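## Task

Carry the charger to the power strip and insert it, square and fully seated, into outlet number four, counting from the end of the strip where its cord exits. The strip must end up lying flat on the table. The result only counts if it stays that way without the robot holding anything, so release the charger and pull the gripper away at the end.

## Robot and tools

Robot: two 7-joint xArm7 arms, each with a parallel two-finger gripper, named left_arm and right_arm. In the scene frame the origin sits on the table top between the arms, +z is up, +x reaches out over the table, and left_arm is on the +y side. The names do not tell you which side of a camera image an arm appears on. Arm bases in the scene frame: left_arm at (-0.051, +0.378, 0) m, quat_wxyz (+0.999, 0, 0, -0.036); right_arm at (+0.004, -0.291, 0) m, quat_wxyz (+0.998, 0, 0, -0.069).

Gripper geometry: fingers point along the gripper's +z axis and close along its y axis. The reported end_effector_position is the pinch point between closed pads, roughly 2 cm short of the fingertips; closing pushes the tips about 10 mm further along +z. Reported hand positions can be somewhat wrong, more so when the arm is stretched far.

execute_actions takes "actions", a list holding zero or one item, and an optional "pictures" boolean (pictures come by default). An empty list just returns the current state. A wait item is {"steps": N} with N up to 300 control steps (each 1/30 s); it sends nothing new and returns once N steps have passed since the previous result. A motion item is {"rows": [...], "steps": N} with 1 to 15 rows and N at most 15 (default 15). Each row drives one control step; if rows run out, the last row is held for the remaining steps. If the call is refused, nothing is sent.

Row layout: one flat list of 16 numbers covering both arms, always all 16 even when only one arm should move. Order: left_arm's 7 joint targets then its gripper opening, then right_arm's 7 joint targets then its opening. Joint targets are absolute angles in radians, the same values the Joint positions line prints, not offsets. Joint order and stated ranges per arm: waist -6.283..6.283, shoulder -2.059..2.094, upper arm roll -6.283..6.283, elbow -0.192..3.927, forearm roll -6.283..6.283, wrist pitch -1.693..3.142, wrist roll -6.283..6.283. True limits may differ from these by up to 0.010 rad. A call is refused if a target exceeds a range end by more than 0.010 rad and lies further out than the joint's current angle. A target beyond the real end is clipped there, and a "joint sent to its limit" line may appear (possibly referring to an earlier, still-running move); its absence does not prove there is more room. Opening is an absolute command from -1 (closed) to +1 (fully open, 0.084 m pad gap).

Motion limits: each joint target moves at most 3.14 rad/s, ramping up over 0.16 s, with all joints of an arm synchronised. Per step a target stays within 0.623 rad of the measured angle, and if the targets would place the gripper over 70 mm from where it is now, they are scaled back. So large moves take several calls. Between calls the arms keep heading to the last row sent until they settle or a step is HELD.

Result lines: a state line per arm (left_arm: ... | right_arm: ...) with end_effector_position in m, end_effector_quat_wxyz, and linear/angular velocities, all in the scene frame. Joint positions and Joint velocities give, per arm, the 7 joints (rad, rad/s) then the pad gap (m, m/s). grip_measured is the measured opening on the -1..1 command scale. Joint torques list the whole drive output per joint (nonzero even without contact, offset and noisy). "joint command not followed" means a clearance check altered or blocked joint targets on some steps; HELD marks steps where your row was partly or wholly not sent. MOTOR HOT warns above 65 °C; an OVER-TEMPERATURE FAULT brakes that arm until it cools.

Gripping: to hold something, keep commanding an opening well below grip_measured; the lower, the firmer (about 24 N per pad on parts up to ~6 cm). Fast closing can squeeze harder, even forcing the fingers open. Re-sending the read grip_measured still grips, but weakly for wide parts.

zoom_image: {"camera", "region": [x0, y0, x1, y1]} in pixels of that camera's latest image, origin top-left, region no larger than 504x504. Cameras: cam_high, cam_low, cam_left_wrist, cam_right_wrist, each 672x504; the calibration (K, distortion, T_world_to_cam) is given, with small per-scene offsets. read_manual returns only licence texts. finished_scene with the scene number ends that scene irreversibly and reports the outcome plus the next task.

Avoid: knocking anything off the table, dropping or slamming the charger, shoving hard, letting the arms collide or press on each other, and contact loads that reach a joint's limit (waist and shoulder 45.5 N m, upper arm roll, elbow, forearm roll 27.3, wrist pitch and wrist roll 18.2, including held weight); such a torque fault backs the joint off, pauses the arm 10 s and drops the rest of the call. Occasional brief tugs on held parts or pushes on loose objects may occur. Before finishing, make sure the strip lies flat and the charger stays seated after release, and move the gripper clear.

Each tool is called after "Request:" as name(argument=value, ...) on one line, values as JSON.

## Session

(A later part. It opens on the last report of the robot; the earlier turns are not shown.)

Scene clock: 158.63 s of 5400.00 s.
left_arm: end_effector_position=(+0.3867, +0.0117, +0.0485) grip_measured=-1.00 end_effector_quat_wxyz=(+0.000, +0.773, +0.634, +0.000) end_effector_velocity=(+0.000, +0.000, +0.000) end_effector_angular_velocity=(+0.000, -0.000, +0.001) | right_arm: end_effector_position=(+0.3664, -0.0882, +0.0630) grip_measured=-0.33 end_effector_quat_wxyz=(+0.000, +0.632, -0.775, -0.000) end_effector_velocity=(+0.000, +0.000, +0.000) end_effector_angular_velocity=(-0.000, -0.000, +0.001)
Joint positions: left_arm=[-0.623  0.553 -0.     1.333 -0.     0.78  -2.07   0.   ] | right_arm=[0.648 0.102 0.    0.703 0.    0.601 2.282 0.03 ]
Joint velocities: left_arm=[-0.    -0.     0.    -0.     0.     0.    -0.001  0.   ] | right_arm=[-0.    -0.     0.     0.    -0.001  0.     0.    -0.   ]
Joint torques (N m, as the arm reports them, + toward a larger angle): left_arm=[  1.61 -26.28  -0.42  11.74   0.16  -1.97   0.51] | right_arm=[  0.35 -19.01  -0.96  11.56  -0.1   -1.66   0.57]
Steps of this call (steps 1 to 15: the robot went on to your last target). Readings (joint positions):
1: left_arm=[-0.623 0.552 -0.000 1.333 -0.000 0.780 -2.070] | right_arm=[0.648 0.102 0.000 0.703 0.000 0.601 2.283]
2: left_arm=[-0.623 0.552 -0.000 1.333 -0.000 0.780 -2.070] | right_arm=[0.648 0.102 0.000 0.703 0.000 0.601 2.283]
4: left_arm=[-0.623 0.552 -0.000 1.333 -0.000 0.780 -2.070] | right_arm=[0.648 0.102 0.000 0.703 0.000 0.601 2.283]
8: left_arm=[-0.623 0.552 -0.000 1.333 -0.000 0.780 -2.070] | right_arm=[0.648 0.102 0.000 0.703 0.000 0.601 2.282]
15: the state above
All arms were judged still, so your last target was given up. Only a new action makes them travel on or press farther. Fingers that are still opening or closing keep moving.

Request:
execute_actions(actions=[{"rows": [[-0.6234,0.5538,0,1.3325,0,0.7787,-2.0704,-1,0.64845,0.09941,0,0.70358,0,0.60417,2.2825,-1],[-0.6234,0.5538,0,1.3325,0,0.7787,-2.0704,-1,0.64845,0.09941,0,0.70358,0,0.60417,2.2825,-1],[-0.6234,0.5538,0,1.3325,0,0.7787,-2.0704,-1,0.64845,0.09941,0,0.70358,0,0.60417,2.2825,-1],[-0.6234,0.5538,0,1.3325,0,0.7787,-2.0704,-1,0.64845,0.09941,0,0.70358,0,0.60417,2.2825,-1],[-0.6234,0.5538,0,1.3325,0,0.7787,-2.0704,-1,0.64845,0.09687,0,0.70411,0,0.60724,2.2825,-1],[-0.6234,0.5538,0,1.3325,0,0.7787,-2.0704,-1,0.64845,0.09687,0,0.70411,0,0.60724,2.2825,-1],[-0.6234,0.5538,0,1.3325,0,0.7787,-2.0704,-1,0.64845,0.09687,0,0.70411,0,0.60724,2.2825,-1],[-0.6234,0.5538,0,1.3325,0,0.7787,-2.0704,-1,0.64845,0.09687,0,0.70411,0,0.60724,2.2825,-1],[-0.6234,0.5538,0,1.3325,0,0.7787,-2.0704,-1,0.64845,0.09433,0,0.70464,0,0.61031,2.2825,-1],[-0.6234,0.5538,0,1.3325,0,0.7787,-2.0704,-1,0.64845,0.09433,0,0.70464,0,0.61031,2.2825,-1],[-0.6234,0.5538,0,1.3325,0,0.7787,-2.0704,-1,0.64845,0.09433,0,0.70464,0,0.61031,2.2825,-1],[-0.6234,0.5538,0,1.3325,0,0.7787,-2.0704,-1,0.64845,0.09433,0,0.70464,0,0.61031,2.2825,-1],[-0.6234,0.5538,0,1.3325,0,0.7787,-2.0704,-1,0.64845,0.09181,0,0.70519,0,0.61338,2.2825,-1]], "steps": 15}], pictures=false)

Request:
execute_actions(actions=[{"rows": [[-0.6234,0.5538,0,1.3325,0,0.7787,-2.0704,-1,0.64845,0.09181,0,0.70519,0,0.61338,2.2825,-1],[-0.6234,0.5538,0,1.3325,0,0.7787,-2.0704,-1,0.64845,0.08929,0,0.70575,0,0.61646,2.2825,-1],[-0.6234,0.5538,0,1.3325,0,0.7787,-2.0704,-1,0.64845,0.08929,0,0.70575,0,0.61646,2.2825,-1],[-0.6234,0.5538,0,1.3325,0,0.7787,-2.0704,-1,0.64845,0.08929,0,0.70575,0,0.61646,2.2825,-1],[-0.6234,0.5538,0,1.3325,0,0.7787,-2.0704,-1,0.64845,0.08929,0,0.70575,0,0.61646,2.2825,-1],[-0.6234,0.5538,0,1.3325,0,0.7787,-2.0704,-1,0.64845,0.08678,0,0.70631,0,0.61953,2.2825,-1],[-0.6234,0.5538,0,1.3325,0,0.7787,-2.0704,-1,0.64845,0.08678,0,0.70631,0,0.61953,2.2825,-1],[-0.6234,0.5538,0,1.3325,0,0.7787,-2.0704,-1,0.64845,0.08678,0,0.70631,0,0.61953,2.2825,-1],[-0.6234,0.5538,0,1.3325,0,0.7787,-2.0704,-1,0.64845,0.08678,0,0.70631,0,0.61953,2.2825,-1],[-0.6234,0.5538,0,1.3325,0,0.7787,-2.0704,-1,0.64845,0.08429,0,0.70689,0,0.6226,2.2825,-1],[-0.6234,0.5538,0,1.3325,0,0.7787,-2.0704,-1,0.64845,0.08429,0,0.70689,0,0.6226,2.2825,-1],[-0.6234,0.5538,0,1.3325,0,0.7787,-2.0704,-1,0.64845,0.08429,0,0.70689,0,0.6226,2.2825,-1],[-0.6234,0.5538,0,1.3325,0,0.7787,-2.0704,-1,0.64845,0.08429,0,0.70689,0,0.6226,2.2825,-1],[-0.6234,0.5538,0,1.3325,0,0.7787,-2.0704,-1,0.64845,0.0818,0,0.70748,0,0.62568,2.2825,-1]], "steps": 15}], pictures=false)

Request:
execute_actions(actions=[{"steps": 30}])

Scene clock: 198.23 s of 5400.00 s.
left_arm: end_effector_position=(+0.3867, +0.0113, +0.0487) grip_measured=-1.00 end_effector_quat_wxyz=(+0.001, +0.773, +0.634, +0.000) end_effector_velocity=(+0.001, -0.001, +0.003) end_effector_angular_velocity=(-0.003, -0.003, +0.001) | right_arm: end_effector_position=(+0.3660, -0.0887, +0.0656) grip_measured=-0.33 end_effector_quat_wxyz=(+0.001, +0.632, -0.775, -0.000) end_effector_velocity=(+0.001, +0.000, +0.009) end_effector_angular_velocity=(+0.001, -0.003, -0.000)
Joint positions: left_arm=[-0.624  0.552 -0.     1.333 -0.     0.779 -2.07   0.   ] | right_arm=[ 0.648  0.095 -0.     0.704 -0.     0.611  2.282  0.03 ]
Joint velocities: left_arm=[ 0.001 -0.005 -0.     0.002 -0.001  0.002 -0.     0.   ] | right_arm=[-0.    -0.021 -0.     0.006 -0.     0.024 -0.     0.   ]
Joint torques (N m, as the arm reports them, + toward a larger angle): left_arm=[  3.2  -19.55   0.57   9.1    0.57  -1.81   0.45] | right_arm=[  2.01 -23.08  -0.17  14.06  -0.25  -1.63   0.21]
Steps of this call (steps 1 to 90: nothing new was sent; then 36.10 s passed at rest; steps 91 to 105: all 15 steps of this action). Readings (joint positions):
91: left_arm=[-0.623 0.553 -0.000 1.333 -0.000 0.779 -2.070] | right_arm=[0.648 0.102 0.000 0.703 -0.000 0.601 2.282]
92: left_arm=[-0.623 0.553 -0.000 1.333 -0.000 0.779 -2.070] | right_arm=[0.648 0.102 -0.000 0.703 -0.000 0.601 2.283]
94: left_arm=[-0.623 0.553 -0.000 1.333 -0.000 0.779 -2.070] | right_arm=[0.648 0.101 -0.000 0.703 -0.000 0.602 2.283]
98: left_arm=[-0.624 0.553 -0.001 1.333 -0.000 0.779 -2.070] | right_arm=[0.648 0.099 -0.000 0.703 0.000 0.606 2.283]
105: the state above

Scene clock: 198.73 s of 5400.00 s.
left_arm: end_effector_position=(+0.3867, +0.0113, +0.0483) grip_measured=-1.00 end_effector_quat_wxyz=(+0.001, +0.773, +0.634, +0.000) end_effector_velocity=(-0.000, +0.000, +0.000) end_effector_angular_velocity=(+0.001, -0.000, -0.001) | right_arm: end_effector_position=(+0.3661, -0.0886, +0.0696) grip_measured=-0.33 end_effector_quat_wxyz=(+0.001, +0.632, -0.775, -0.000) end_effector_velocity=(-0.000, +0.001, +0.009) end_effector_angular_velocity=(+0.000, +0.000, +0.003)
Joint positions: left_arm=[-0.624  0.553 -0.     1.333 -0.     0.778 -2.07   0.   ] | right_arm=[ 0.648  0.085 -0.     0.706 -0.     0.623  2.282  0.03 ]
Joint velocities: left_arm=[-0.001 -0.001  0.001 -0.001  0.     0.     0.001  0.   ] | right_arm=[ 0.001 -0.022  0.002  0.006 -0.     0.029  0.    -0.   ]
Joint torques (N m, as the arm reports them, + toward a larger angle): left_arm=[  4.24 -17.53   1.02   8.01   0.82  -1.41   0.5 ] | right_arm=[  3.3  -23.86   0.81  15.54   0.25  -2.11   0.25]
Steps of this call (steps 1 to 15: all 15 steps of this action). Readings (joint positions):
1: left_arm=[-0.624 0.552 -0.000 1.333 -0.000 0.779 -2.070] | right_arm=[0.648 0.094 -0.001 0.704 -0.000 0.612 2.282]
2: left_arm=[-0.624 0.552 -0.000 1.333 -0.000 0.779 -2.070] | right_arm=[0.648 0.094 -0.001 0.704 -0.000 0.612 2.282]
4: left_arm=[-0.624 0.552 -0.000 1.333 -0.000 0.779 -2.070] | right_arm=[0.648 0.092 -0.001 0.705 -0.000 0.614 2.282]
8: left_arm=[-0.624 0.553 -0.000 1.333 -0.000 0.779 -2.070] | right_arm=[0.648 0.089 -0.001 0.705 -0.000 0.618 2.282]
15: the state above

Scene clock: 199.73 s of 5400.00 s.
left_arm: end_effector_position=(+0.3867, +0.0119, +0.0477) grip_measured=-1.00 end_effector_quat_wxyz=(+0.000, +0.773, +0.634, +0.000) end_effector_velocity=(-0.001, -0.001, +0.001) end_effector_angular_velocity=(-0.000, -0.000, -0.001) | right_arm: end_effector_position=(+0.3666, -0.0881, +0.0712) grip_measured=-0.33 end_effector_quat_wxyz=(-0.000, +0.632, -0.775, +0.000) end_effector_velocity=(+0.001, +0.000, +0.001) end_effector_angular_velocity=(+0.002, -0.003, -0.001)
Joint positions: left_arm=[-0.623  0.554  0.     1.333  0.     0.778 -2.07   0.   ] | right_arm=[ 0.648  0.082 -0.     0.708 -0.     0.625  2.283  0.03 ]
Joint velocities: left_arm=[-0.002 -0.001  0.    -0.    -0.     0.001 -0.     0.   ] | right_arm=[-0.    -0.    -0.     0.001  0.001 -0.001 -0.    -0.   ]
Joint torques (N m, as the arm reports them, + toward a larger angle): left_arm=[  3.17 -21.01   0.41   7.06   0.68   0.8    0.6 ] | right_arm=[  3.62 -18.65   0.67  12.87  -0.06  -2.45   0.5 ]
Steps of this call (steps 1 to 15: the robot went on to your last target; steps 16 to 30: nothing new was sent). Readings (joint positions):
1: left_arm=[-0.624 0.553 -0.000 1.333 -0.000 0.778 -2.070] | right_arm=[0.648 0.084 -0.000 0.706 -0.000 0.624 2.283]
2: left_arm=[-0.624 0.554 -0.000 1.333 0.000 0.778 -2.070] | right_arm=[0.648 0.083 -0.000 0.707 -0.000 0.624 2.282]
4: left_arm=[-0.623 0.555 0.000 1.333 -0.000 0.777 -2.070] | right_arm=[0.648 0.081 0.000 0.708 -0.000 0.626 2.282]
8: left_arm=[-0.623 0.554 0.000 1.333 0.000 0.778 -2.070] | right_arm=[0.648 0.081 0.000 0.708 -0.000 0.626 2.282]
30: the state above
All arms were judged still, so your last target was given up. Only a new action makes them travel on or press farther. Fingers that are still opening or closing keep moving.
camera_calibration (this result's frames):
cam_left_wrist: T_world_to_cam=[[0.979581, -0.201045, -0.00163269, -0.340507], [-0.201051, -0.979567, -0.00528315, 0.156046], [-0.000537178, 0.00550352, -0.999985, 0.174744], [0, 0, 0, 1]] pos_world=[0.365021, 0.0834387, 0.175009]
cam_right_wrist: T_world_to_cam=[[-0.981266, 0.192502, 0.00770012, 0.405709], [0.192453, 0.981283, -0.00671054, 0.0814105], [-0.00884779, -0.00510292, -0.999948, 0.208399], [0, 0, 0, 1]] pos_world=[0.384285, -0.156923, 0.205811]

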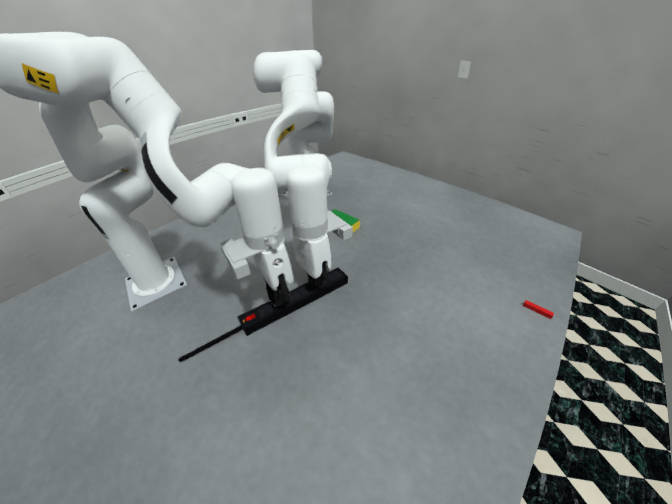

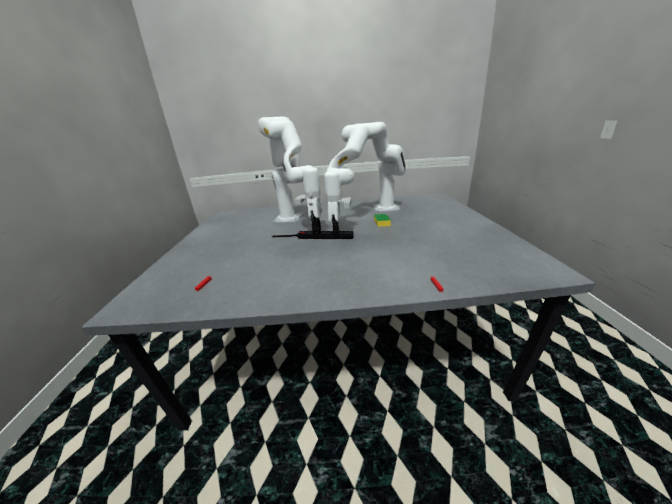

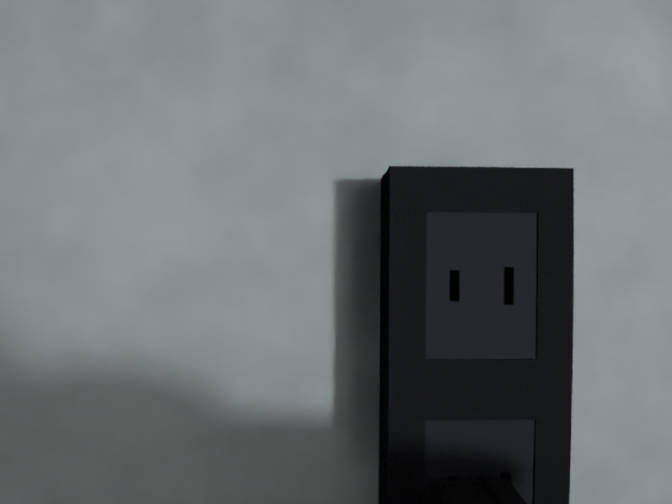

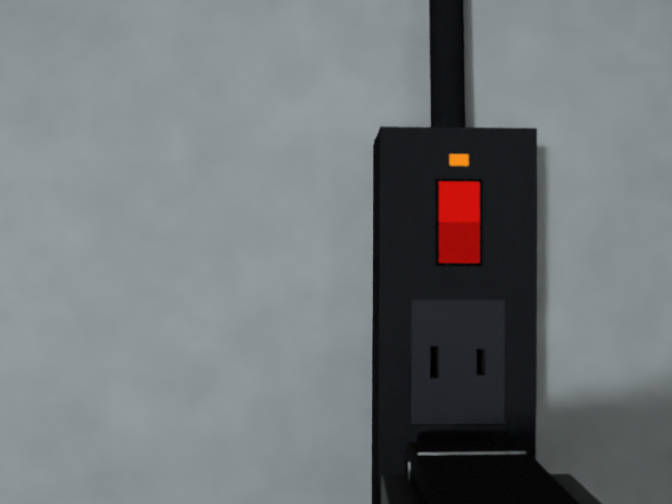

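Request:
execute_actions(actions=[{"rows": [[-0.6234,0.5538,0,1.3325,0,0.7787,-2.0704,-1,0.64845,0.07932,0,0.70807,0,0.62875,2.2825,-1],[-0.6234,0.5538,0,1.3325,0,0.7787,-2.0704,-1,0.64845,0.07685,0,0.70868,0,0.63183,2.2825,-1],[-0.6234,0.5538,0,1.3325,0,0.7787,-2.0704,-1,0.64845,0.07439,0,0.7093,0,0.63491,2.2825,-1],[-0.6234,0.5538,0,1.3325,0,0.7787,-2.0704,-1,0.64845,0.07194,0,0.70993,0,0.63799,2.2825,-1],[-0.6234,0.5538,0,1.3325,0,0.7787,-2.0704,-1,0.64845,0.0695,0,0.71057,0,0.64107,2.2825,-1],[-0.6234,0.5538,0,1.3325,0,0.7787,-2.0704,-1,0.64845,0.06707,0,0.71122,0,0.64415,2.2825,-1],[-0.6234,0.5538,0,1.3325,0,0.7787,-2.0704,-1,0.64845,0.06345,0,0.7122,0,0.64875,2.2825,-1],[-0.6234,0.5538,0,1.3325,0,0.7787,-2.0704,-1,0.64845,0.05984,0,0.71323,0,0.65339,2.2825,-1],[-0.6234,0.5538,0,1.3325,0,0.7787,-2.0704,-1,0.64845,0.05626,0,0.71427,0,0.65801,2.2825,-1],[-0.6234,0.5538,0,1.3325,0,0.7787,-2.0704,-1,0.64845,0.05269,0,0.71534,0,0.66265,2.2825,-1],[-0.6234,0.5538,0,1.3325,0,0.7787,-2.0704,-1,0.64845,0.04563,0,0.71754,0,0.67191,2.2825,-1],[-0.6234,0.5522,0,1.3327,0,0.7805,-2.0704,-1,0.64845,0.03865,0,0.71984,0,0.68119,2.2825,-1],[-0.6234,0.5495,0,1.3332,0,0.7837,-2.0704,-1,0.64845,0.03865,0,0.71984,0,0.68119,2.2825,-1],[-0.6234,0.5459,0,1.3339,0,0.788,-2.0704,-1,0.64845,0.03865,0,0.71984,0,0.68119,2.2825,-1],[-0.6234,0.5405,0,1.335,0,0.7945,-2.0704,-1,0.64845,0.03865,0,0.71984,0,0.68119,2.2825,-1]], "steps": 15}], pictures=false)

Request:
execute_actions(actions=[{"rows": [[-0.6234,0.532,0,1.337,0,0.805,-2.0704,-1,0.64845,0.03865,0,0.71984,0,0.68119,2.2825,-1],[-0.6234,0.523,0,1.3393,0,0.8163,-2.0704,-1,0.64845,0.03865,0,0.71984,0,0.68119,2.2825,-1],[-0.6234,0.505,0,1.347,0,0.842,-2.0704,-1,0.64845,0.03865,0,0.71984,0,0.68119,2.2825,-1],[-0.6234,0.505,0,1.347,0,0.842,-2.0704,-1,0.64845,0.03865,0,0.71984,0,0.68119,2.2825,-1],[-0.45,-0.1,0,0.85,0,0.95,-2.0704,-1,0.64845,0.03865,0,0.71984,0,0.68119,2.2825,-1]], "steps": 15}], pictures=false)

Request:
execute_actions(actions=[{"steps": 25}])

Request:
zoom_image(camera="cam_right_wrist", region=[340, 280, 564, 504])

Scene clock: 243.70 s of 5400.00 s.
left_arm: end_effector_position=(+0.3860, +0.0124, +0.0482) grip_measured=-1.00 end_effector_quat_wxyz=(-0.001, +0.773, +0.634, -0.000) end_effector_velocity=(-0.014, +0.016, +0.009) end_effector_angular_velocity=(+0.043, +0.049, +0.005) | right_arm: end_effector_position=(+0.3667, -0.0880, +0.0862) grip_measured=-0.33 end_effector_quat_wxyz=(-0.001, +0.632, -0.775, +0.000) end_effector_velocity=(+0.007, +0.003, +0.041) end_effector_angular_velocity=(+0.011, -0.022, -0.000)
Joint positions: left_arm=[-0.623  0.552  0.     1.332  0.     0.782 -2.07   0.   ] | right_arm=[ 0.648  0.046 -0.     0.718  0.     0.671  2.282  0.03 ]
Joint velocities: left_arm=[ 0.003 -0.038  0.003 -0.018  0.     0.086  0.     0.   ] | right_arm=[-0.001 -0.088 -0.001  0.036 -0.002  0.098 -0.    -0.   ]
Joint torques (N m, as the arm reports them, + toward a larger angle): left_arm=[  1.99 -24.65  -0.11   9.16   0.22   0.02   0.54] | right_arm=[  1.29 -16.75  -0.46  12.15  -0.19  -2.     0.31]
Steps of this call (steps 1 to 90: nothing new was sent; then 40.47 s passed at rest; steps 91 to 105: all 15 steps of this action). Readings (joint positions):
91: left_arm=[-0.623 0.554 0.000 1.332 0.000 0.779 -2.070] | right_arm=[0.648 0.082 0.000 0.707 0.000 0.626 2.282]
92: left_arm=[-0.623 0.554 0.000 1.332 0.000 0.779 -2.070] | right_arm=[0.648 0.081 0.000 0.708 -0.000 0.626 2.282]
94: left_arm=[-0.623 0.554 0.000 1.332 0.000 0.779 -2.070] | right_arm=[0.648 0.079 0.000 0.708 -0.000 0.630 2.283]
98: left_arm=[-0.623 0.554 0.000 1.332 0.000 0.779 -2.070] | right_arm=[0.648 0.071 -0.000 0.710 0.000 0.640 2.282]
105: the state above

Scene clock: 244.20 s of 5400.00 s.
left_arm: end_effector_position=(+0.3598, +0.0930, +0.1364) grip_measured=-1.00 end_effector_quat_wxyz=(-0.001, +0.744, +0.668, -0.000) end_effector_velocity=(-0.142, +0.286, +0.201) end_effector_angular_velocity=(-0.009, -0.005, +0.312) | right_arm: end_effector_position=(+0.3663, -0.0882, +0.0889) grip_measured=-0.33 end_effector_quat_wxyz=(+0.000, +0.632, -0.775, -0.000) end_effector_velocity=(+0.000, +0.001, +0.001) end_effector_angular_velocity=(+0.002, -0.001, +0.000)
Joint positions: left_arm=[-0.534  0.2    0.001  1.089  0.     0.891 -2.07   0.   ] | right_arm=[ 0.648  0.039  0.     0.72  -0.     0.681  2.282  0.03 ]
Joint velocities: left_arm=[ 0.32  -1.152 -0.01  -0.916 -0.002  0.227 -0.     0.   ] | right_arm=[ 0.    -0.001  0.001  0.001  0.002  0.    -0.     0.   ]
Joint torques (N m, as the arm reports them, + toward a larger angle): left_arm=[  2.25 -23.86  -0.23  13.37   0.13  -1.44   0.52] | right_arm=[  1.6  -18.48  -0.34  12.84  -0.07  -1.8    0.48]
Steps of this call (steps 1 to 15: all 15 steps of this action). Readings (joint positions):
1: left_arm=[-0.623 0.550 0.000 1.331 0.000 0.786 -2.070] | right_arm=[0.648 0.043 -0.000 0.719 0.000 0.674 2.282]
2: left_arm=[-0.623 0.548 0.000 1.330 0.000 0.792 -2.070] | right_arm=[0.648 0.042 -0.000 0.719 0.000 0.676 2.282]
4: left_arm=[-0.623 0.539 0.000 1.329 0.000 0.809 -2.070] | right_arm=[0.648 0.040 -0.000 0.719 0.000 0.679 2.282]
8: left_arm=[-0.611 0.467 -0.003 1.299 0.000 0.839 -2.070] | right_arm=[0.648 0.039 0.000 0.719 -0.000 0.681 2.283]
15: the state above

Scene clock: 245.03 s of 5400.00 s.
left_arm: end_effector_position=(+0.3150, +0.1666, +0.1760) grip_measured=-1.00 end_effector_quat_wxyz=(-0.000, +0.715, +0.699, -0.000) end_effector_velocity=(+0.000, +0.001, +0.001) end_effector_angular_velocity=(-0.001, -0.002, +0.001) | right_arm: end_effector_position=(+0.3664, -0.0882, +0.0890) grip_measured=-0.33 end_effector_quat_wxyz=(-0.000, +0.632, -0.775, -0.000) end_effector_velocity=(+0.000, -0.000, -0.001) end_effector_angular_velocity=(+0.000, +0.001, -0.003)
Joint positions: left_arm=[-0.45  -0.099 -0.     0.85  -0.     0.95  -2.07   0.   ] | right_arm=[ 0.648  0.039 -0.     0.72   0.     0.681  2.283  0.03 ]
Joint velocities: left_arm=[ 0.002 -0.005 -0.    -0.002  0.     0.001  0.001  0.   ] | right_arm=[-0.     0.002 -0.001  0.     0.001 -0.001 -0.     0.   ]
Joint torques (N m, as the arm reports them, + toward a larger angle): left_arm=[  1.76 -17.21   0.05  14.05   0.15  -1.83   0.57] | right_arm=[  1.48 -18.61  -0.61  12.99  -0.18  -1.91   0.39]
Steps of this call (steps 1 to 25: the robot went on to your last target). Readings (joint positions):
1: left_arm=[-0.523 0.162 0.001 1.058 0.000 0.898 -2.070] | right_arm=[0.648 0.039 0.000 0.720 -0.000 0.681 2.282]
2: left_arm=[-0.512 0.123 0.001 1.028 0.000 0.906 -2.070] | right_arm=[0.648 0.039 0.000 0.720 0.000 0.681 2.283]
4: left_arm=[-0.490 0.044 0.001 0.965 0.000 0.921 -2.070] | right_arm=[0.648 0.039 0.000 0.720 0.000 0.681 2.283]
8: left_arm=[-0.460 -0.065 0.001 0.880 0.000 0.943 -2.070] | right_arm=[0.648 0.039 0.000 0.720 -0.000 0.681 2.282]
25: the state above
camera_calibration (this result's frames):
cam_left_wrist: T_world_to_cam=[[0.999566, -0.0293769, -0.00221621, -0.27379], [-0.0293888, -0.999553, -0.00552817, 0.243173], [-0.00205282, 0.0055909, -0.999982, 0.302544], [0, 0, 0, 1]] pos_world=[0.281439, 0.233329, 0.303276]
cam_right_wrist: T_world_to_cam=[[-0.98127, 0.192455, 0.00833046, 0.405279], [0.192398, 0.98129, -0.00724065, 0.0817698], [-0.0095681, -0.00550227, -0.999939, 0.226425], [0, 0, 0, 1]] pos_world=[0.384123, -0.156992, 0.223627]

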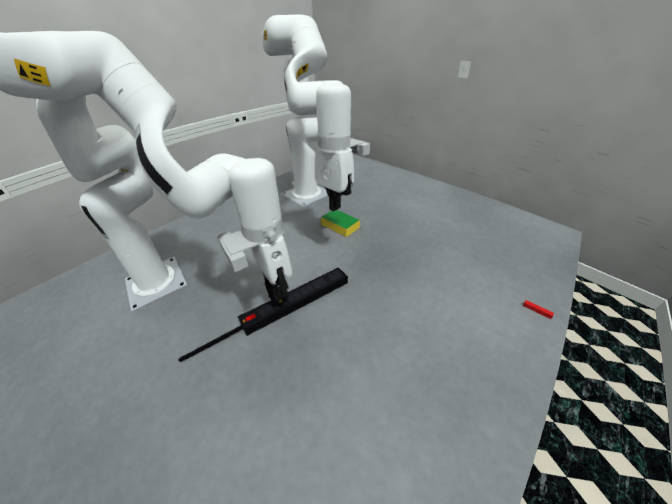

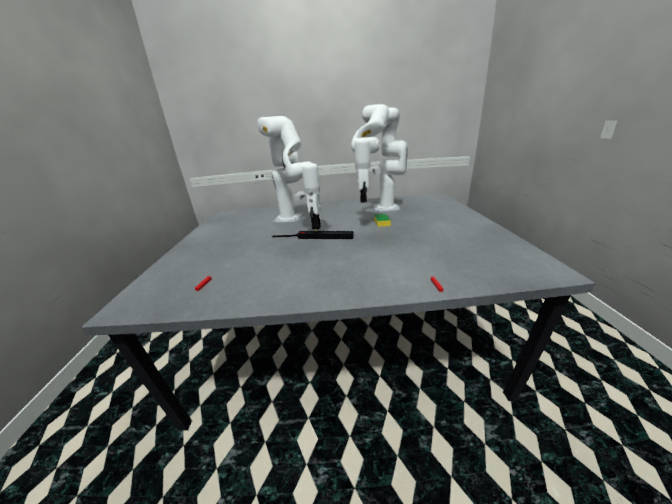

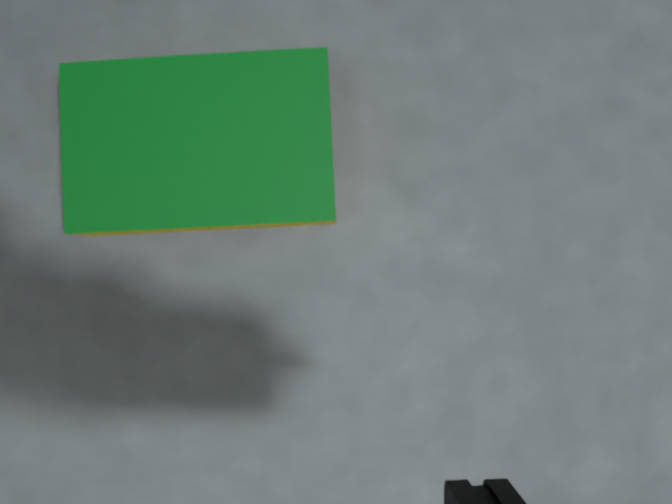

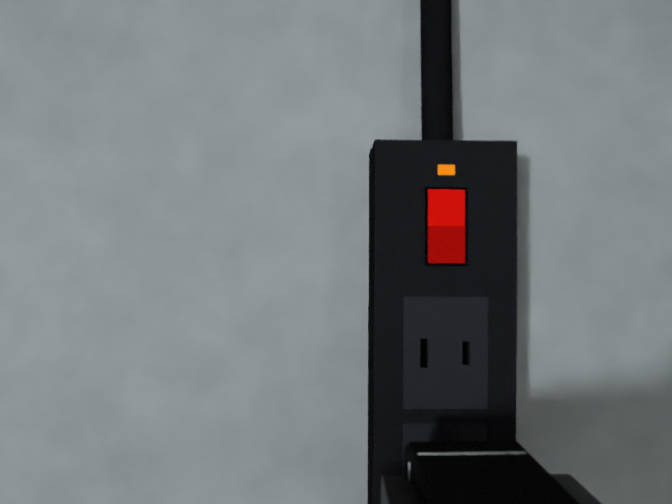

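Region (340, 280, 564, 504) of cam_right_wrist's 672x504 image, scaled by 2.250, with more detail than that image has.

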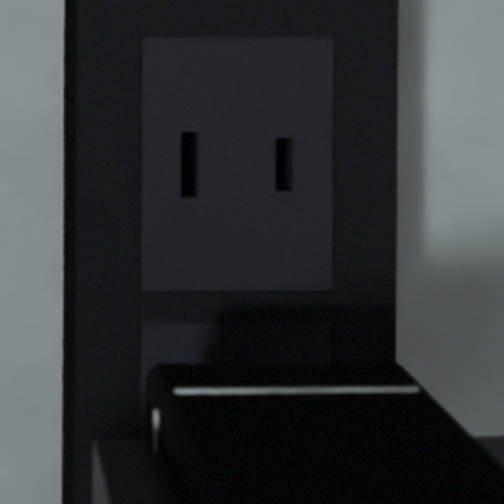

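Request:
execute_actions(actions=[{"rows": [[-0.45,-0.1,0,0.85,0,0.95,-2.0704,-1,0.6546,0.0463,0,0.7299,0,0.6835,2.2889,-1],[-0.45,-0.1,0,0.85,0,0.95,-2.0704,-1,0.6607,0.054,0,0.7399,0,0.6859,2.2954,-1],[-0.45,-0.1,0,0.85,0,0.95,-2.0704,-1,0.6699,0.0655,0,0.7549,0,0.6894,2.305,-1],[-0.45,-0.1,0,0.85,0,0.95,-2.0704,-1,0.6791,0.077,0,0.7699,0,0.6929,2.3146,-1],[-0.45,-0.1,0,0.85,0,0.95,-2.0704,-1,0.6883,0.0885,0,0.785,0,0.6964,2.3243,-1],[-0.45,-0.1,0,0.85,0,0.95,-2.0704,-1,0.6975,0.1,0,0.8,0,0.7,2.3339,-1],[-0.45,-0.1,0,0.85,0,0.95,-2.0704,-1,0.7067,0.1115,0,0.815,0,0.7035,2.3436,-1],[-0.45,-0.1,0,0.85,0,0.95,-2.0704,-1,0.7159,0.1231,0,0.83,0,0.707,2.3532,-1],[-0.45,-0.1,0,0.85,0,0.95,-2.0704,-1,0.725,0.1346,0,0.8451,0,0.7105,2.3628,-1],[-0.45,-0.1,0,0.85,0,0.95,-2.0704,-1,0.7342,0.1461,0,0.8601,0,0.714,2.3725,-1],[-0.45,-0.1,0,0.85,0,0.95,-2.0704,-1,0.7434,0.1576,0,0.8751,0,0.7176,2.3821,-1],[-0.45,-0.1,0,0.85,0,0.95,-2.0704,-1,0.7526,0.1691,0,0.8902,0,0.7211,2.3918,-1],[-0.45,-0.1,0,0.85,0,0.95,-2.0704,-1,0.7618,0.1806,0,0.9052,0,0.7246,2.4014,-1],[-0.45,-0.1,0,0.85,0,0.95,-2.0704,-1,0.7679,0.1883,0,0.9152,0,0.7269,2.4078,-1],[-0.45,-0.1,0,0.85,0,0.95,-2.0704,-1,0.771,0.19211,0,0.92022,0,0.72811,2.41105,-1]], "steps": 15}], pictures=false)

Request:
execute_actions(actions=[{"steps": 35}])

Request:
zoom_image(camera="cam_right_wrist", region=[340, 280, 564, 504])

Scene clock: 270.37 s of 5400.00 s.
left_arm: end_effector_position=(+0.3150, +0.1667, +0.1761) grip_measured=-1.00 end_effector_quat_wxyz=(-0.000, +0.715, +0.699, +0.000) end_effector_velocity=(-0.000, -0.000, +0.000) end_effector_angular_velocity=(-0.000, -0.001, -0.001) | right_arm: end_effector_position=(+0.3797, -0.0309, +0.0896) grip_measured=-0.33 end_effector_quat_wxyz=(-0.000, +0.631, -0.776, -0.000) end_effector_velocity=(+0.022, +0.158, -0.004) end_effector_angular_velocity=(+0.000, +0.001, -0.001)
Joint positions: left_arm=[-0.45 -0.1   0.    0.85  0.    0.95 -2.07  0.  ] | right_arm=[0.743 0.157 0.    0.875 0.    0.717 2.382 0.03 ]
Joint velocities: left_arm=[-0.001 -0.001 -0.     0.     0.    -0.    -0.001  0.   ] | right_arm=[ 0.252  0.315  0.005  0.409  0.     0.095  0.258 -0.   ]
Joint torques (N m, as the arm reports them, + toward a larger angle): left_arm=[  1.75 -17.35  -0.05  14.     0.14  -1.78   0.53] | right_arm=[  0.16 -22.99  -0.74  12.34  -0.31  -1.89   0.19]
Steps of this call (steps 1 to 15: the robot went on to your last target; steps 16 to 90: nothing new was sent; then 21.83 s passed at rest; steps 91 to 105: all 15 steps of this action). Readings (joint positions):
91: left_arm=[-0.450 -0.100 0.000 0.850 0.000 0.950 -2.070] | right_arm=[0.649 0.039 -0.000 0.720 -0.000 0.681 2.283]
92: left_arm=[-0.450 -0.100 -0.000 0.850 -0.000 0.950 -2.070] | right_arm=[0.650 0.040 -0.000 0.722 -0.000 0.682 2.284]
94: left_arm=[-0.450 -0.100 0.000 0.850 0.000 0.950 -2.070] | right_arm=[0.655 0.048 -0.001 0.732 -0.000 0.684 2.290]
98: left_arm=[-0.450 -0.100 -0.000 0.850 0.000 0.950 -2.070] | right_arm=[0.682 0.081 -0.000 0.775 -0.000 0.694 2.318]
105: the state above

Scene clock: 271.53 s of 5400.00 s.
left_arm: end_effector_position=(+0.3150, +0.1667, +0.1761) grip_measured=-1.00 end_effector_quat_wxyz=(-0.000, +0.715, +0.699, +0.000) end_effector_velocity=(-0.000, -0.001, -0.000) end_effector_angular_velocity=(-0.000, +0.000, -0.001) | right_arm: end_effector_position=(+0.3820, -0.0137, +0.0890) grip_measured=-0.33 end_effector_quat_wxyz=(-0.000, +0.630, -0.776, -0.000) end_effector_velocity=(+0.000, +0.000, +0.000) end_effector_angular_velocity=(+0.001, -0.001, -0.000)
Joint positions: left_arm=[-0.45 -0.1   0.    0.85  0.    0.95 -2.07  0.  ] | right_arm=[ 0.771  0.192 -0.     0.92   0.     0.728  2.411  0.03 ]
Joint velocities: left_arm=[-0.001  0.    -0.001 -0.    -0.001 -0.    -0.     0.   ] | right_arm=[-0.     0.     0.     0.001  0.    -0.     0.    -0.   ]
Joint torques (N m, as the arm reports them, + toward a larger angle): left_arm=[  1.78 -17.2   -0.14  13.97   0.19  -1.77   0.57] | right_arm=[  1.39 -22.39  -0.73  13.33  -0.05  -1.84   0.63]
Steps of this call (steps 1 to 30: the robot went on to your last target; steps 31 to 35: nothing new was sent). Readings (joint positions):
1: left_arm=[-0.450 -0.100 -0.000 0.850 0.000 0.950 -2.070] | right_arm=[0.751 0.167 0.001 0.887 0.000 0.720 2.390]
2: left_arm=[-0.450 -0.100 0.000 0.850 0.000 0.950 -2.070] | right_arm=[0.757 0.175 0.001 0.897 0.000 0.722 2.396]
4: left_arm=[-0.450 -0.100 0.000 0.850 -0.000 0.950 -2.070] | right_arm=[0.765 0.184 0.002 0.909 0.000 0.725 2.403]
8: left_arm=[-0.450 -0.100 0.000 0.850 -0.000 0.950 -2.070] | right_arm=[0.769 0.190 -0.000 0.917 -0.000 0.727 2.409]
35: the state above
All arms were judged still, so your last target was given up. Only a new action makes them travel on or press farther. Fingers that are still opening or closing keep moving.
camera_calibration (this result's frames):
cam_left_wrist: T_world_to_cam=[[0.999573, -0.0291518, -0.00195839, -0.273886], [-0.029162, -0.99956, -0.00538386, 0.243181], [-0.00180058, 0.00543868, -0.999984, 0.302639], [0, 0, 0, 1]] pos_world=[0.281406, 0.233444, 0.303407]
cam_right_wrist: T_world_to_cam=[[-0.980096, 0.198348, 0.00832828, 0.405937], [0.198291, 0.980117, -0.0072398, 0.00337986], [-0.00959868, -0.00544428, -0.999939, 0.227011], [0, 0, 0, 1]] pos_world=[0.399367, -0.0825936, 0.223641]

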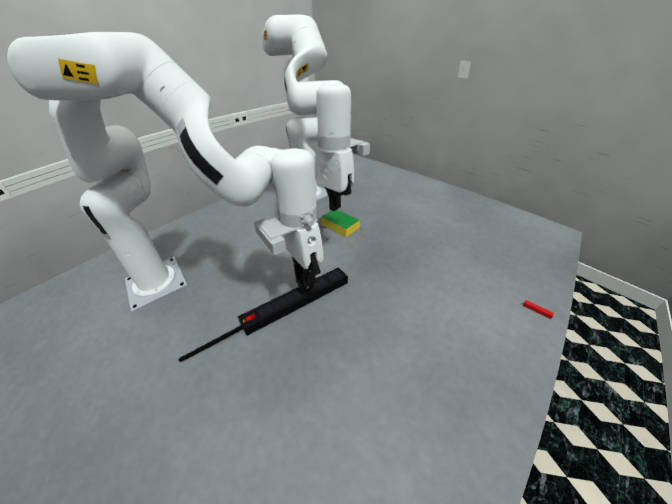

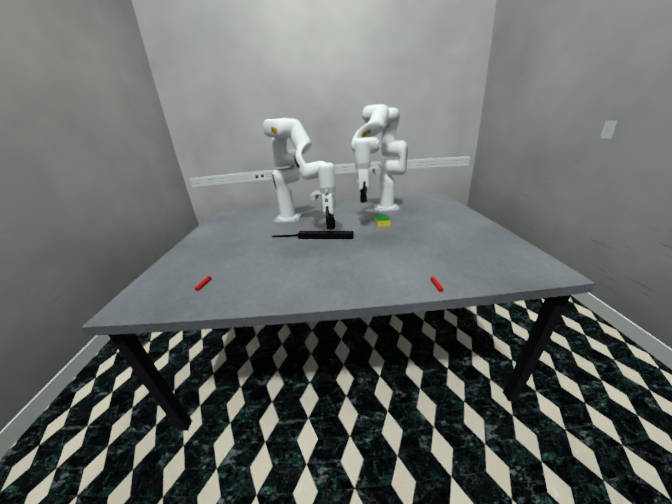

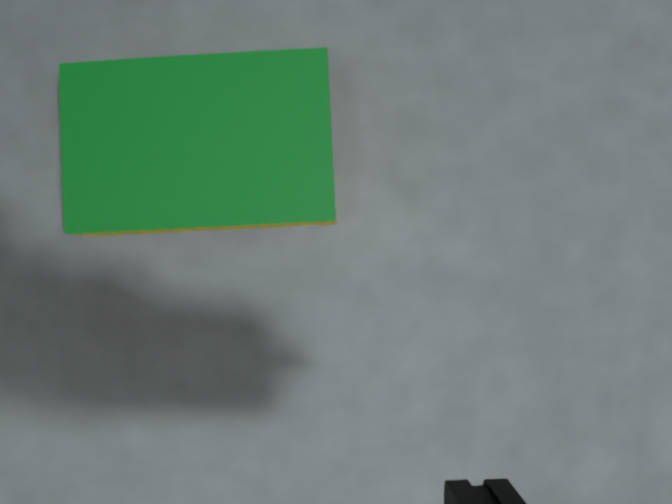

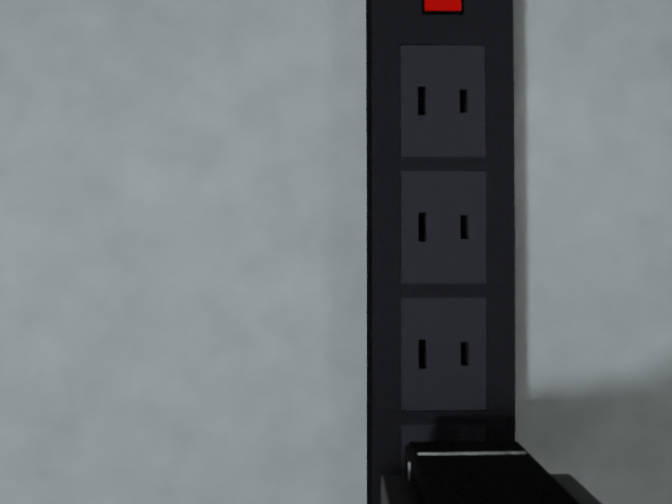

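Region (340, 280, 564, 504) of cam_right_wrist's 672x504 image, scaled by 2.250, with more detail than that image has.

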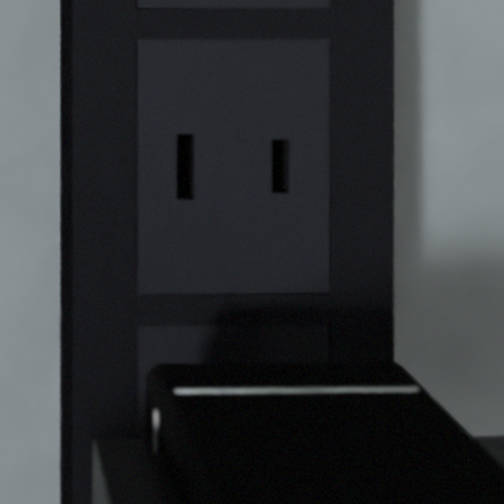

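Request:
execute_actions(actions=[])

Scene clock: 294.03 s of 5400.00 s.
left_arm: end_effector_position=(+0.3150, +0.1667, +0.1761) grip_measured=-1.00 end_effector_quat_wxyz=(-0.000, +0.715, +0.699, +0.000) end_effector_velocity=(-0.000, -0.001, +0.001) end_effector_angular_velocity=(-0.001, -0.001, -0.003) | right_arm: end_effector_position=(+0.3820, -0.0137, +0.0890) grip_measured=-0.33 end_effector_quat_wxyz=(-0.000, +0.630, -0.776, -0.000) end_effector_velocity=(+0.000, +0.000, +0.001) end_effector_angular_velocity=(+0.001, -0.002, +0.001)
Joint positions: left_arm=[-0.45 -0.1  -0.    0.85  0.    0.95 -2.07  0.  ] | right_arm=[0.771 0.192 0.    0.92  0.    0.728 2.411 0.03 ]
Joint velocities: left_arm=[-0.002 -0.002 -0.     0.     0.     0.    -0.     0.   ] | right_arm=[ 0.    -0.001 -0.     0.    -0.001 -0.001 -0.     0.   ]
Joint torques (N m, as the arm reports them, + toward a larger angle): left_arm=[  1.85 -17.16  -0.06  13.99   0.23  -1.83   0.59] | right_arm=[  1.66 -22.64  -0.62  13.3   -0.29  -1.91   0.35]
Steps of this call (steps 1 to 90: nothing new was sent; then 19.50 s passed at rest). Readings (joint positions):
1: left_arm=[-0.450 -0.100 0.000 0.850 0.000 0.950 -2.070] | right_arm=[0.771 0.192 -0.000 0.920 0.000 0.728 2.411]
2: left_arm=[-0.450 -0.100 0.000 0.850 -0.000 0.950 -2.070] | right_arm=[0.771 0.192 -0.000 0.920 0.000 0.728 2.411]
4: left_arm=[-0.450 -0.100 0.000 0.850 -0.000 0.950 -2.070] | right_arm=[0.771 0.192 -0.000 0.920 -0.000 0.728 2.411]
8: left_arm=[-0.450 -0.100 0.000 0.850 -0.000 0.950 -2.070] | right_arm=[0.771 0.192 -0.000 0.920 0.000 0.728 2.411]
90: the state above
camera_calibration (this result's frames):
cam_left_wrist: T_world_to_cam=[[0.999573, -0.0291517, -0.00195846, -0.273886], [-0.0291618, -0.99956, -0.00538393, 0.243181], [-0.00180064, 0.00543874, -0.999984, 0.302639], [0, 0, 0, 1]] pos_world=[0.281406, 0.233444, 0.303407]
cam_right_wrist: T_world_to_cam=[[-0.980098, 0.19834, 0.00832992, 0.405935], [0.198283, 0.980118, -0.00724078, 0.00337999], [-0.00960045, -0.005445, -0.999939, 0.227011], [0, 0, 0, 1]] pos_world=[0.399365, -0.0825899, 0.22364]

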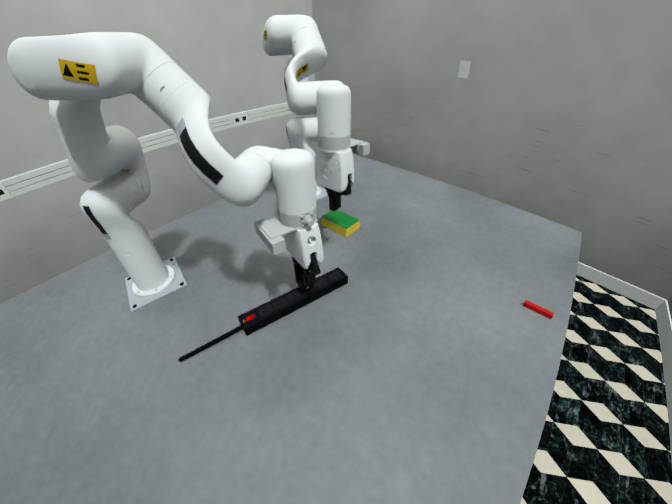

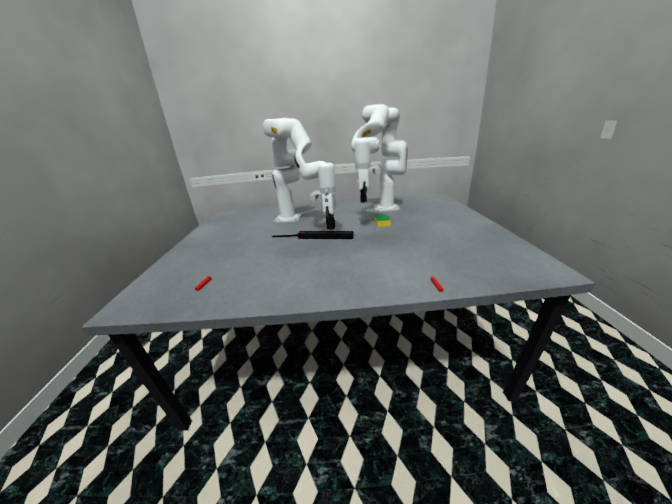

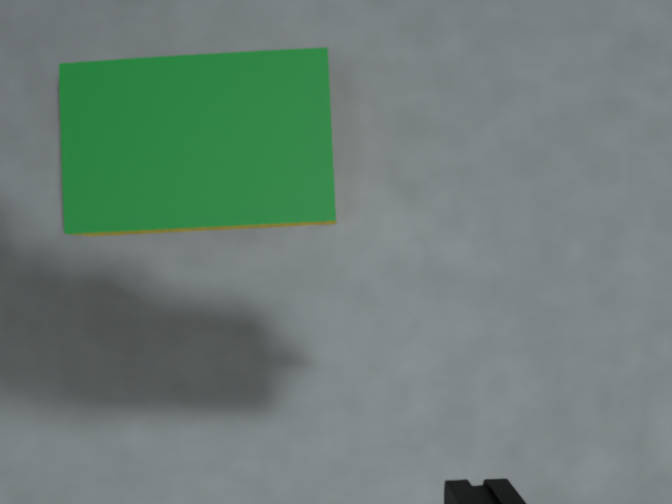

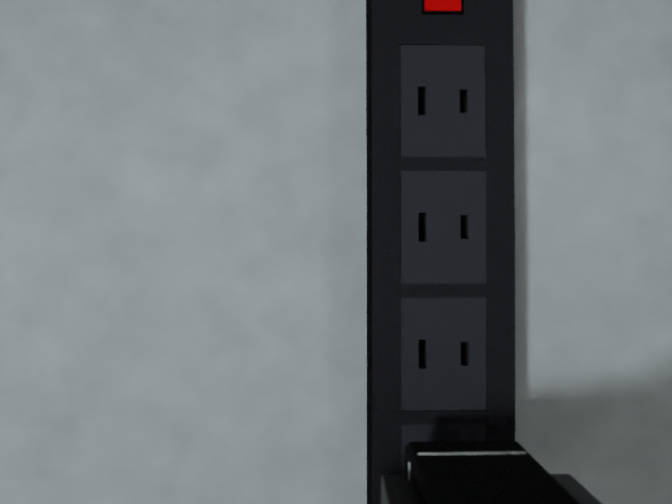

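Request:
execute_actions(actions=[{"rows":[[-0.45,-0.1,0,0.85,0,0.95,-2.0704,-1,0.7706,0.19262,0,0.92092,0,0.7283,2.41065,-1],[-0.45,-0.1,0,0.85,0,0.95,-2.0704,-1,0.7706,0.19464,0,0.9202,0,0.72556,2.41065,-1],[-0.45,-0.1,0,0.85,0,0.95,-2.0704,-1,0.7706,0.19667,0,0.91949,0,0.72282,2.41065,-1],[-0.45,-0.1,0,0.85,0,0.95,-2.0704,-1,0.7706,0.1987,0,0.91879,0,0.72009,2.41065,-1],[-0.45,-0.1,0,0.85,0,0.95,-2.0704,-1,0.7706,0.20074,0,0.9181,0,0.71736,2.41065,-1],[-0.45,-0.1,0,0.85,0,0.95,-2.0704,-1,0.7706,0.2028,0,0.91741,0,0.71461,2.41065,-1],[-0.45,-0.1,0,0.85,0,0.95,-2.0704,-1,0.7706,0.20485,0,0.91674,0,0.71189,2.41065,-1],[-0.45,-0.1,0,0.85,0,0.95,-2.0704,-1,0.7706,0.20692,0,0.91608,0,0.70916,2.41065,-1],[-0.45,-0.1,0,0.85,0,0.95,-2.0704,-1,0.7706,0.209,0,0.91543,0,0.70643,2.41065,-1],[-0.45,-0.1,0,0.85,0,0.95,-2.0704,-1,0.7706,0.21004,0,0.91511,0,0.70507,2.41065,-1],[-0.45,-0.1,0,0.85,0,0.95,-2.0704,-1,0.7706,0.21108,0,0.91479,0,0.70371,2.41065,-1],[-0.45,-0.1,0,0.85,0,0.95,-2.0704,-1,0.7706,0.21212,0,0.91447,0,0.70235,2.41065,-1],[-0.45,-0.1,0,0.85,0,0.95,-2.0704,-1,0.7706,0.21317,0,0.91415,0,0.70098,2.41065,-1],[-0.45,-0.1,0,0.85,0,0.95,-2.0704,-1,0.7706,0.21422,0,0.91384,0,0.69962,2.41065,-1],[-0.45,-0.1,0,0.85,0,0.95,-2.0704,-1,0.7706,0.21527,0,0.91353,0,0.69826,2.41065,-1]],"steps":15}], pictures=false)

Request:
execute_actions(actions=[{"rows":[[-0.45,-0.1,0,0.85,0,0.95,-2.0704,-1,0.7706,0.21632,0,0.91322,0,0.6969,2.41065,-1],[-0.45,-0.1,0,0.85,0,0.95,-2.0704,-1,0.7706,0.21738,0,0.91292,0,0.69554,2.41065,-1],[-0.45,-0.1,0,0.85,0,0.95,-2.0704,-1,0.7706,0.21843,0,0.91262,0,0.69419,2.41065,-1],[-0.45,-0.1,0,0.85,0,0.95,-2.0704,-1,0.7706,0.21949,0,0.91232,0,0.69283,2.41065,-1]],"steps":12}], pictures=false)

Scene clock: 321.93 s of 5400.00 s.
left_arm: end_effector_position=(+0.3150, +0.1667, +0.1761) grip_measured=-1.00 end_effector_quat_wxyz=(-0.000, +0.715, +0.699, +0.000) end_effector_velocity=(-0.000, +0.000, -0.000) end_effector_angular_velocity=(-0.000, +0.001, -0.000) | right_arm: end_effector_position=(+0.3822, -0.0138, +0.0800) grip_measured=-0.33 end_effector_quat_wxyz=(+0.000, +0.630, -0.776, -0.000) end_effector_velocity=(+0.001, -0.001, -0.016) end_effector_angular_velocity=(+0.001, -0.003, -0.002)
Joint positions: left_arm=[-0.45 -0.1  -0.    0.85 -0.    0.95 -2.07  0.  ] | right_arm=[ 0.771  0.211  0.     0.915 -0.     0.704  2.411  0.03 ]
Joint velocities: left_arm=[-0.     0.001  0.001 -0.    -0.001  0.     0.001  0.   ] | right_arm=[-0.     0.035 -0.002 -0.011 -0.    -0.048 -0.    -0.   ]
Joint torques (N m, as the arm reports them, + toward a larger angle): left_arm=[  1.55 -17.16  -0.07  13.98   0.09  -1.77   0.6 ] | right_arm=[  1.66 -22.84  -0.62  13.06  -0.19  -1.73   0.48]
Steps of this call (steps 1 to 90: nothing new was sent; then 24.40 s passed at rest; steps 91 to 105: all 15 steps of this action). Readings (joint positions):
91: left_arm=[-0.450 -0.100 0.000 0.850 0.000 0.950 -2.070] | right_arm=[0.771 0.192 0.000 0.920 0.000 0.728 2.411]
92: left_arm=[-0.450 -0.100 0.000 0.850 -0.000 0.950 -2.070] | right_arm=[0.771 0.192 0.000 0.920 0.000 0.728 2.411]
94: left_arm=[-0.450 -0.100 0.000 0.850 0.000 0.950 -2.070] | right_arm=[0.771 0.193 0.000 0.920 0.000 0.726 2.411]
98: left_arm=[-0.450 -0.100 0.000 0.850 0.000 0.950 -2.070] | right_arm=[0.771 0.200 -0.000 0.918 -0.000 0.718 2.411]
105: the state above

Scene clock: 322.33 s of 5400.00 s.
left_arm: end_effector_position=(+0.3150, +0.1667, +0.1761) grip_measured=-1.00 end_effector_quat_wxyz=(-0.000, +0.715, +0.699, +0.000) end_effector_velocity=(-0.000, +0.000, +0.000) end_effector_angular_velocity=(+0.000, -0.000, -0.000) | right_arm: end_effector_position=(+0.3823, -0.0137, +0.0762) grip_measured=-0.33 end_effector_quat_wxyz=(-0.000, +0.630, -0.776, -0.000) end_effector_velocity=(+0.001, +0.000, -0.001) end_effector_angular_velocity=(+0.000, -0.002, +0.001)
Joint positions: left_arm=[-0.45 -0.1   0.    0.85 -0.    0.95 -2.07  0.  ] | right_arm=[ 0.771  0.219 -0.     0.912  0.     0.693  2.411  0.03 ]
Joint velocities: left_arm=[ 0.001 -0.    -0.001 -0.     0.     0.    -0.     0.   ] | right_arm=[ 0.     0.004 -0.     0.001 -0.001 -0.005  0.    -0.   ]
Joint torques (N m, as the arm reports them, + toward a larger angle): left_arm=[  1.74 -17.23  -0.05  13.98   0.11  -1.83   0.56] | right_arm=[  1.49 -22.37  -0.55  12.97  -0.37  -1.79   0.61]
Steps of this call (steps 1 to 12: all 12 steps of this action). Readings (joint positions):
1: left_arm=[-0.450 -0.100 -0.000 0.850 -0.000 0.950 -2.070] | right_arm=[0.771 0.212 0.000 0.914 -0.000 0.702 2.411]
2: left_arm=[-0.450 -0.100 0.000 0.850 0.000 0.950 -2.070] | right_arm=[0.771 0.213 0.000 0.914 0.000 0.701 2.411]
4: left_arm=[-0.450 -0.100 0.000 0.850 0.000 0.950 -2.070] | right_arm=[0.771 0.215 -0.000 0.914 -0.000 0.698 2.411]
8: left_arm=[-0.450 -0.100 0.000 0.850 0.000 0.950 -2.070] | right_arm=[0.771 0.219 0.000 0.913 -0.000 0.694 2.411]
12: the state above

Request:
execute_actions(actions=[{"rows":[[-0.45,-0.1,0,0.85,0,0.95,-2.0704,-1,0.7706,0.22161,0,0.91172,0,0.69011,2.41065,-1],[-0.45,-0.1,0,0.85,0,0.95,-2.0704,-1,0.7706,0.22161,0,0.91172,0,0.69011,2.41065,-1],[-0.45,-0.1,0,0.85,0,0.95,-2.0704,-1,0.7706,0.22375,0,0.91114,0,0.68739,2.41065,-1],[-0.45,-0.1,0,0.85,0,0.95,-2.0704,-1,0.7706,0.22588,0,0.91057,0,0.68469,2.41065,-1],[-0.45,-0.1,0,0.85,0,0.95,-2.0704,-1,0.7706,0.22588,0,0.91057,0,0.68469,2.41065,-1],[-0.45,-0.1,0,0.85,0,0.95,-2.0704,-1,0.7706,0.22803,0,0.91001,0,0.68198,2.41065,-1],[-0.45,-0.1,0,0.85,0,0.95,-2.0704,-1,0.7706,0.23019,0,0.90945,0,0.67926,2.41065,-1],[-0.45,-0.1,0,0.85,0,0.95,-2.0704,-1,0.7706,0.23019,0,0.90945,0,0.67926,2.41065,-1],[-0.45,-0.1,0,0.85,0,0.95,-2.0704,-1,0.7706,0.23235,0,0.90891,0,0.67656,2.41065,-1],[-0.45,-0.1,0,0.85,0,0.95,-2.0704,-1,0.7706,0.23235,0,0.90891,0,0.67656,2.41065,-1],[-0.45,-0.1,0,0.85,0,0.95,-2.0704,-1,0.7706,0.23452,0,0.90838,0,0.67386,2.41065,-1],[-0.45,-0.1,0,0.85,0,0.95,-2.0704,-1,0.7706,0.23452,0,0.90838,0,0.67386,2.41065,-1],[-0.45,-0.1,0,0.85,0,0.95,-2.0704,-1,0.7706,0.2367,0,0.90785,0,0.67115,2.41065,-1]],"steps":15}], pictures=false)

Request:
execute_actions(actions=[{"rows":[[-0.45,-0.1,0,0.85,0,0.95,-2.0704,-1,0.7706,0.23889,0,0.90734,0,0.66845,2.41065,-1],[-0.45,-0.1,0,0.85,0,0.95,-2.0704,-1,0.7706,0.23889,0,0.90734,0,0.66845,2.41065,-1],[-0.45,-0.1,0,0.85,0,0.95,-2.0704,-1,0.7706,0.23889,0,0.90734,0,0.66845,2.41065,-1],[-0.45,-0.1,0,0.85,0,0.95,-2.0704,-1,0.7706,0.24108,0,0.90684,0,0.66576,2.41065,-1],[-0.45,-0.1,0,0.85,0,0.95,-2.0704,-1,0.7706,0.24108,0,0.90684,0,0.66576,2.41065,-1],[-0.45,-0.1,0,0.85,0,0.95,-2.0704,-1,0.7706,0.24108,0,0.90684,0,0.66576,2.41065,-1],[-0.45,-0.1,0,0.85,0,0.95,-2.0704,-1,0.7706,0.24328,0,0.90634,0,0.66306,2.41065,-1],[-0.45,-0.1,0,0.85,0,0.95,-2.0704,-1,0.7706,0.24328,0,0.90634,0,0.66306,2.41065,-1],[-0.45,-0.1,0,0.85,0,0.95,-2.0704,-1,0.7706,0.24328,0,0.90634,0,0.66306,2.41065,-1],[-0.45,-0.1,0,0.85,0,0.95,-2.0704,-1,0.7706,0.2455,0,0.90586,0,0.66036,2.41065,-1],[-0.45,-0.1,0,0.85,0,0.95,-2.0704,-1,0.7706,0.2455,0,0.90586,0,0.66036,2.41065,-1],[-0.45,-0.1,0,0.85,0,0.95,-2.0704,-1,0.7706,0.2455,0,0.90586,0,0.66036,2.41065,-1],[-0.45,-0.1,0,0.85,0,0.95,-2.0704,-1,0.7706,0.24771,0,0.90538,0,0.65767,2.41065,-1]],"steps":15}], pictures=false)

Request:
execute_actions(actions=[{"rows":[[-0.45,-0.1,0,0.85,0,0.95,-2.0704,-1,0.7706,0.24771,0,0.90538,0,0.65767,2.41065,-1],[-0.45,-0.1,0,0.85,0,0.95,-2.0704,-1,0.7706,0.24882,0,0.90515,0,0.65633,2.41065,-1],[-0.45,-0.1,0,0.85,0,0.95,-2.0704,-1,0.7706,0.24882,0,0.90515,0,0.65633,2.41065,-1],[-0.45,-0.1,0,0.85,0,0.95,-2.0704,-1,0.7706,0.24994,0,0.90492,0,0.65498,2.41065,-1]],"steps":14}], pictures=false)

Scene clock: 365.53 s of 5400.00 s.
left_arm: end_effector_position=(+0.3150, +0.1667, +0.1761) grip_measured=-1.00 end_effector_quat_wxyz=(-0.000, +0.715, +0.699, +0.000) end_effector_velocity=(+0.000, +0.000, -0.000) end_effector_angular_velocity=(+0.000, +0.001, +0.001) | right_arm: end_effector_position=(+0.3822, -0.0137, +0.0692) grip_measured=-0.33 end_effector_quat_wxyz=(+0.000, +0.630, -0.776, -0.000) end_effector_velocity=(+0.001, +0.002, -0.009) end_effector_angular_velocity=(+0.003, -0.004, +0.003)
Joint positions: left_arm=[-0.45 -0.1   0.    0.85 -0.    0.95 -2.07  0.  ] | right_arm=[0.771 0.234 0.    0.908 0.    0.674 2.411 0.03 ]
Joint velocities: left_arm=[ 0.002  0.001 -0.001  0.    -0.001  0.    -0.     0.   ] | right_arm=[ 0.001  0.023  0.002 -0.002 -0.    -0.03  -0.     0.   ]
Joint torques (N m, as the arm reports them, + toward a larger angle): left_arm=[  1.67 -17.29  -0.13  13.95   0.11  -1.8    0.57] | right_arm=[  1.39 -22.97  -0.85  12.91  -0.26  -1.86   0.34]
Steps of this call (steps 1 to 15: the robot went on to your last target; steps 16 to 90: nothing new was sent; then 39.70 s passed at rest; steps 91 to 105: all 15 steps of this action). Readings (joint positions):
91: left_arm=[-0.450 -0.100 -0.000 0.850 -0.000 0.950 -2.070] | right_arm=[0.771 0.220 -0.000 0.912 -0.000 0.693 2.411]
92: left_arm=[-0.450 -0.100 0.000 0.850 0.000 0.950 -2.070] | right_arm=[0.771 0.220 -0.000 0.912 0.000 0.692 2.411]
94: left_arm=[-0.450 -0.100 -0.000 0.850 -0.000 0.950 -2.070] | right_arm=[0.771 0.221 -0.000 0.912 0.000 0.691 2.411]
98: left_arm=[-0.450 -0.100 0.000 0.850 0.000 0.950 -2.070] | right_arm=[0.771 0.226 0.000 0.911 -0.000 0.685 2.411]
105: the state above

Scene clock: 366.03 s of 5400.00 s.
left_arm: end_effector_position=(+0.3150, +0.1667, +0.1761) grip_measured=-1.00 end_effector_quat_wxyz=(-0.000, +0.715, +0.699, +0.000) end_effector_velocity=(+0.000, +0.000, +0.001) end_effector_angular_velocity=(-0.001, -0.001, +0.001) | right_arm: end_effector_position=(+0.3830, -0.0124, +0.0648) grip_measured=-0.33 end_effector_quat_wxyz=(-0.002, +0.631, -0.776, -0.000) end_effector_velocity=(-0.001, -0.004, -0.025) end_effector_angular_velocity=(-0.010, +0.012, -0.006)
Joint positions: left_arm=[-0.45 -0.1   0.    0.85 -0.    0.95 -2.07  0.  ] | right_arm=[0.771 0.245 0.001 0.907 0.    0.658 2.411 0.03 ]
Joint velocities: left_arm=[-0.    -0.001  0.001  0.    -0.     0.    -0.     0.   ] | right_arm=[-0.002  0.052 -0.004 -0.01  -0.    -0.047  0.001 -0.   ]
Joint torques (N m, as the arm reports them, + toward a larger angle): left_arm=[  1.82 -17.31  -0.07  13.97   0.19  -1.79   0.58] | right_arm=[ -0.37 -17.82  -2.12   9.11  -0.44  -0.66   0.35]
Steps of this call (steps 1 to 15: all 15 steps of this action). Readings (joint positions):
1: left_arm=[-0.450 -0.100 0.000 0.850 -0.000 0.950 -2.070] | right_arm=[0.771 0.235 0.000 0.908 0.000 0.674 2.411]
2: left_arm=[-0.450 -0.100 -0.000 0.850 0.000 0.950 -2.070] | right_arm=[0.771 0.235 0.000 0.908 0.000 0.673 2.411]
4: left_arm=[-0.450 -0.100 -0.000 0.850 -0.000 0.950 -2.070] | right_arm=[0.771 0.236 0.000 0.908 0.000 0.672 2.411]
8: left_arm=[-0.450 -0.100 0.000 0.850 -0.000 0.950 -2.070] | right_arm=[0.771 0.238 0.000 0.909 0.000 0.667 2.411]
15: the state above

Scene clock: 366.50 s of 5400.00 s.
left_arm: end_effector_position=(+0.3150, +0.1667, +0.1761) grip_measured=-1.00 end_effector_quat_wxyz=(-0.000, +0.715, +0.699, +0.000) end_effector_velocity=(+0.000, +0.000, +0.001) end_effector_angular_velocity=(-0.002, -0.003, +0.002) | right_arm: end_effector_position=(+0.3827, -0.0132, +0.0625) grip_measured=-0.33 end_effector_quat_wxyz=(-0.001, +0.630, -0.776, -0.000) end_effector_velocity=(-0.001, -0.001, -0.001) end_effector_angular_velocity=(-0.002, +0.002, -0.001)
Joint positions: left_arm=[-0.45 -0.1  -0.    0.85 -0.    0.95 -2.07  0.  ] | right_arm=[0.771 0.25  0.    0.906 0.    0.654 2.411 0.03 ]
Joint velocities: left_arm=[-0.    -0.003  0.001  0.    -0.    -0.    -0.     0.   ] | right_arm=[ 0.     0.    -0.002 -0.002  0.     0.001 -0.    -0.   ]
Joint torques (N m, as the arm reports them, + toward a larger angle): left_arm=[  1.7  -17.27  -0.05  13.94   0.19  -1.76   0.56] | right_arm=[ -1.13 -16.57  -2.29   6.8   -0.64   0.23   0.32]
Steps of this call (steps 1 to 14: all 14 steps of this action). Readings (joint positions):
1: left_arm=[-0.450 -0.100 0.000 0.850 -0.000 0.950 -2.070] | right_arm=[0.771 0.247 0.001 0.907 0.000 0.657 2.411]
2: left_arm=[-0.450 -0.100 0.000 0.850 -0.000 0.950 -2.070] | right_arm=[0.771 0.247 0.001 0.907 0.000 0.656 2.411]
4: left_arm=[-0.450 -0.100 0.000 0.850 0.000 0.950 -2.070] | right_arm=[0.771 0.248 0.001 0.907 0.000 0.656 2.411]
8: left_arm=[-0.450 -0.100 0.000 0.850 -0.000 0.950 -2.070] | right_arm=[0.771 0.249 0.000 0.906 0.000 0.654 2.411]
14: the state above


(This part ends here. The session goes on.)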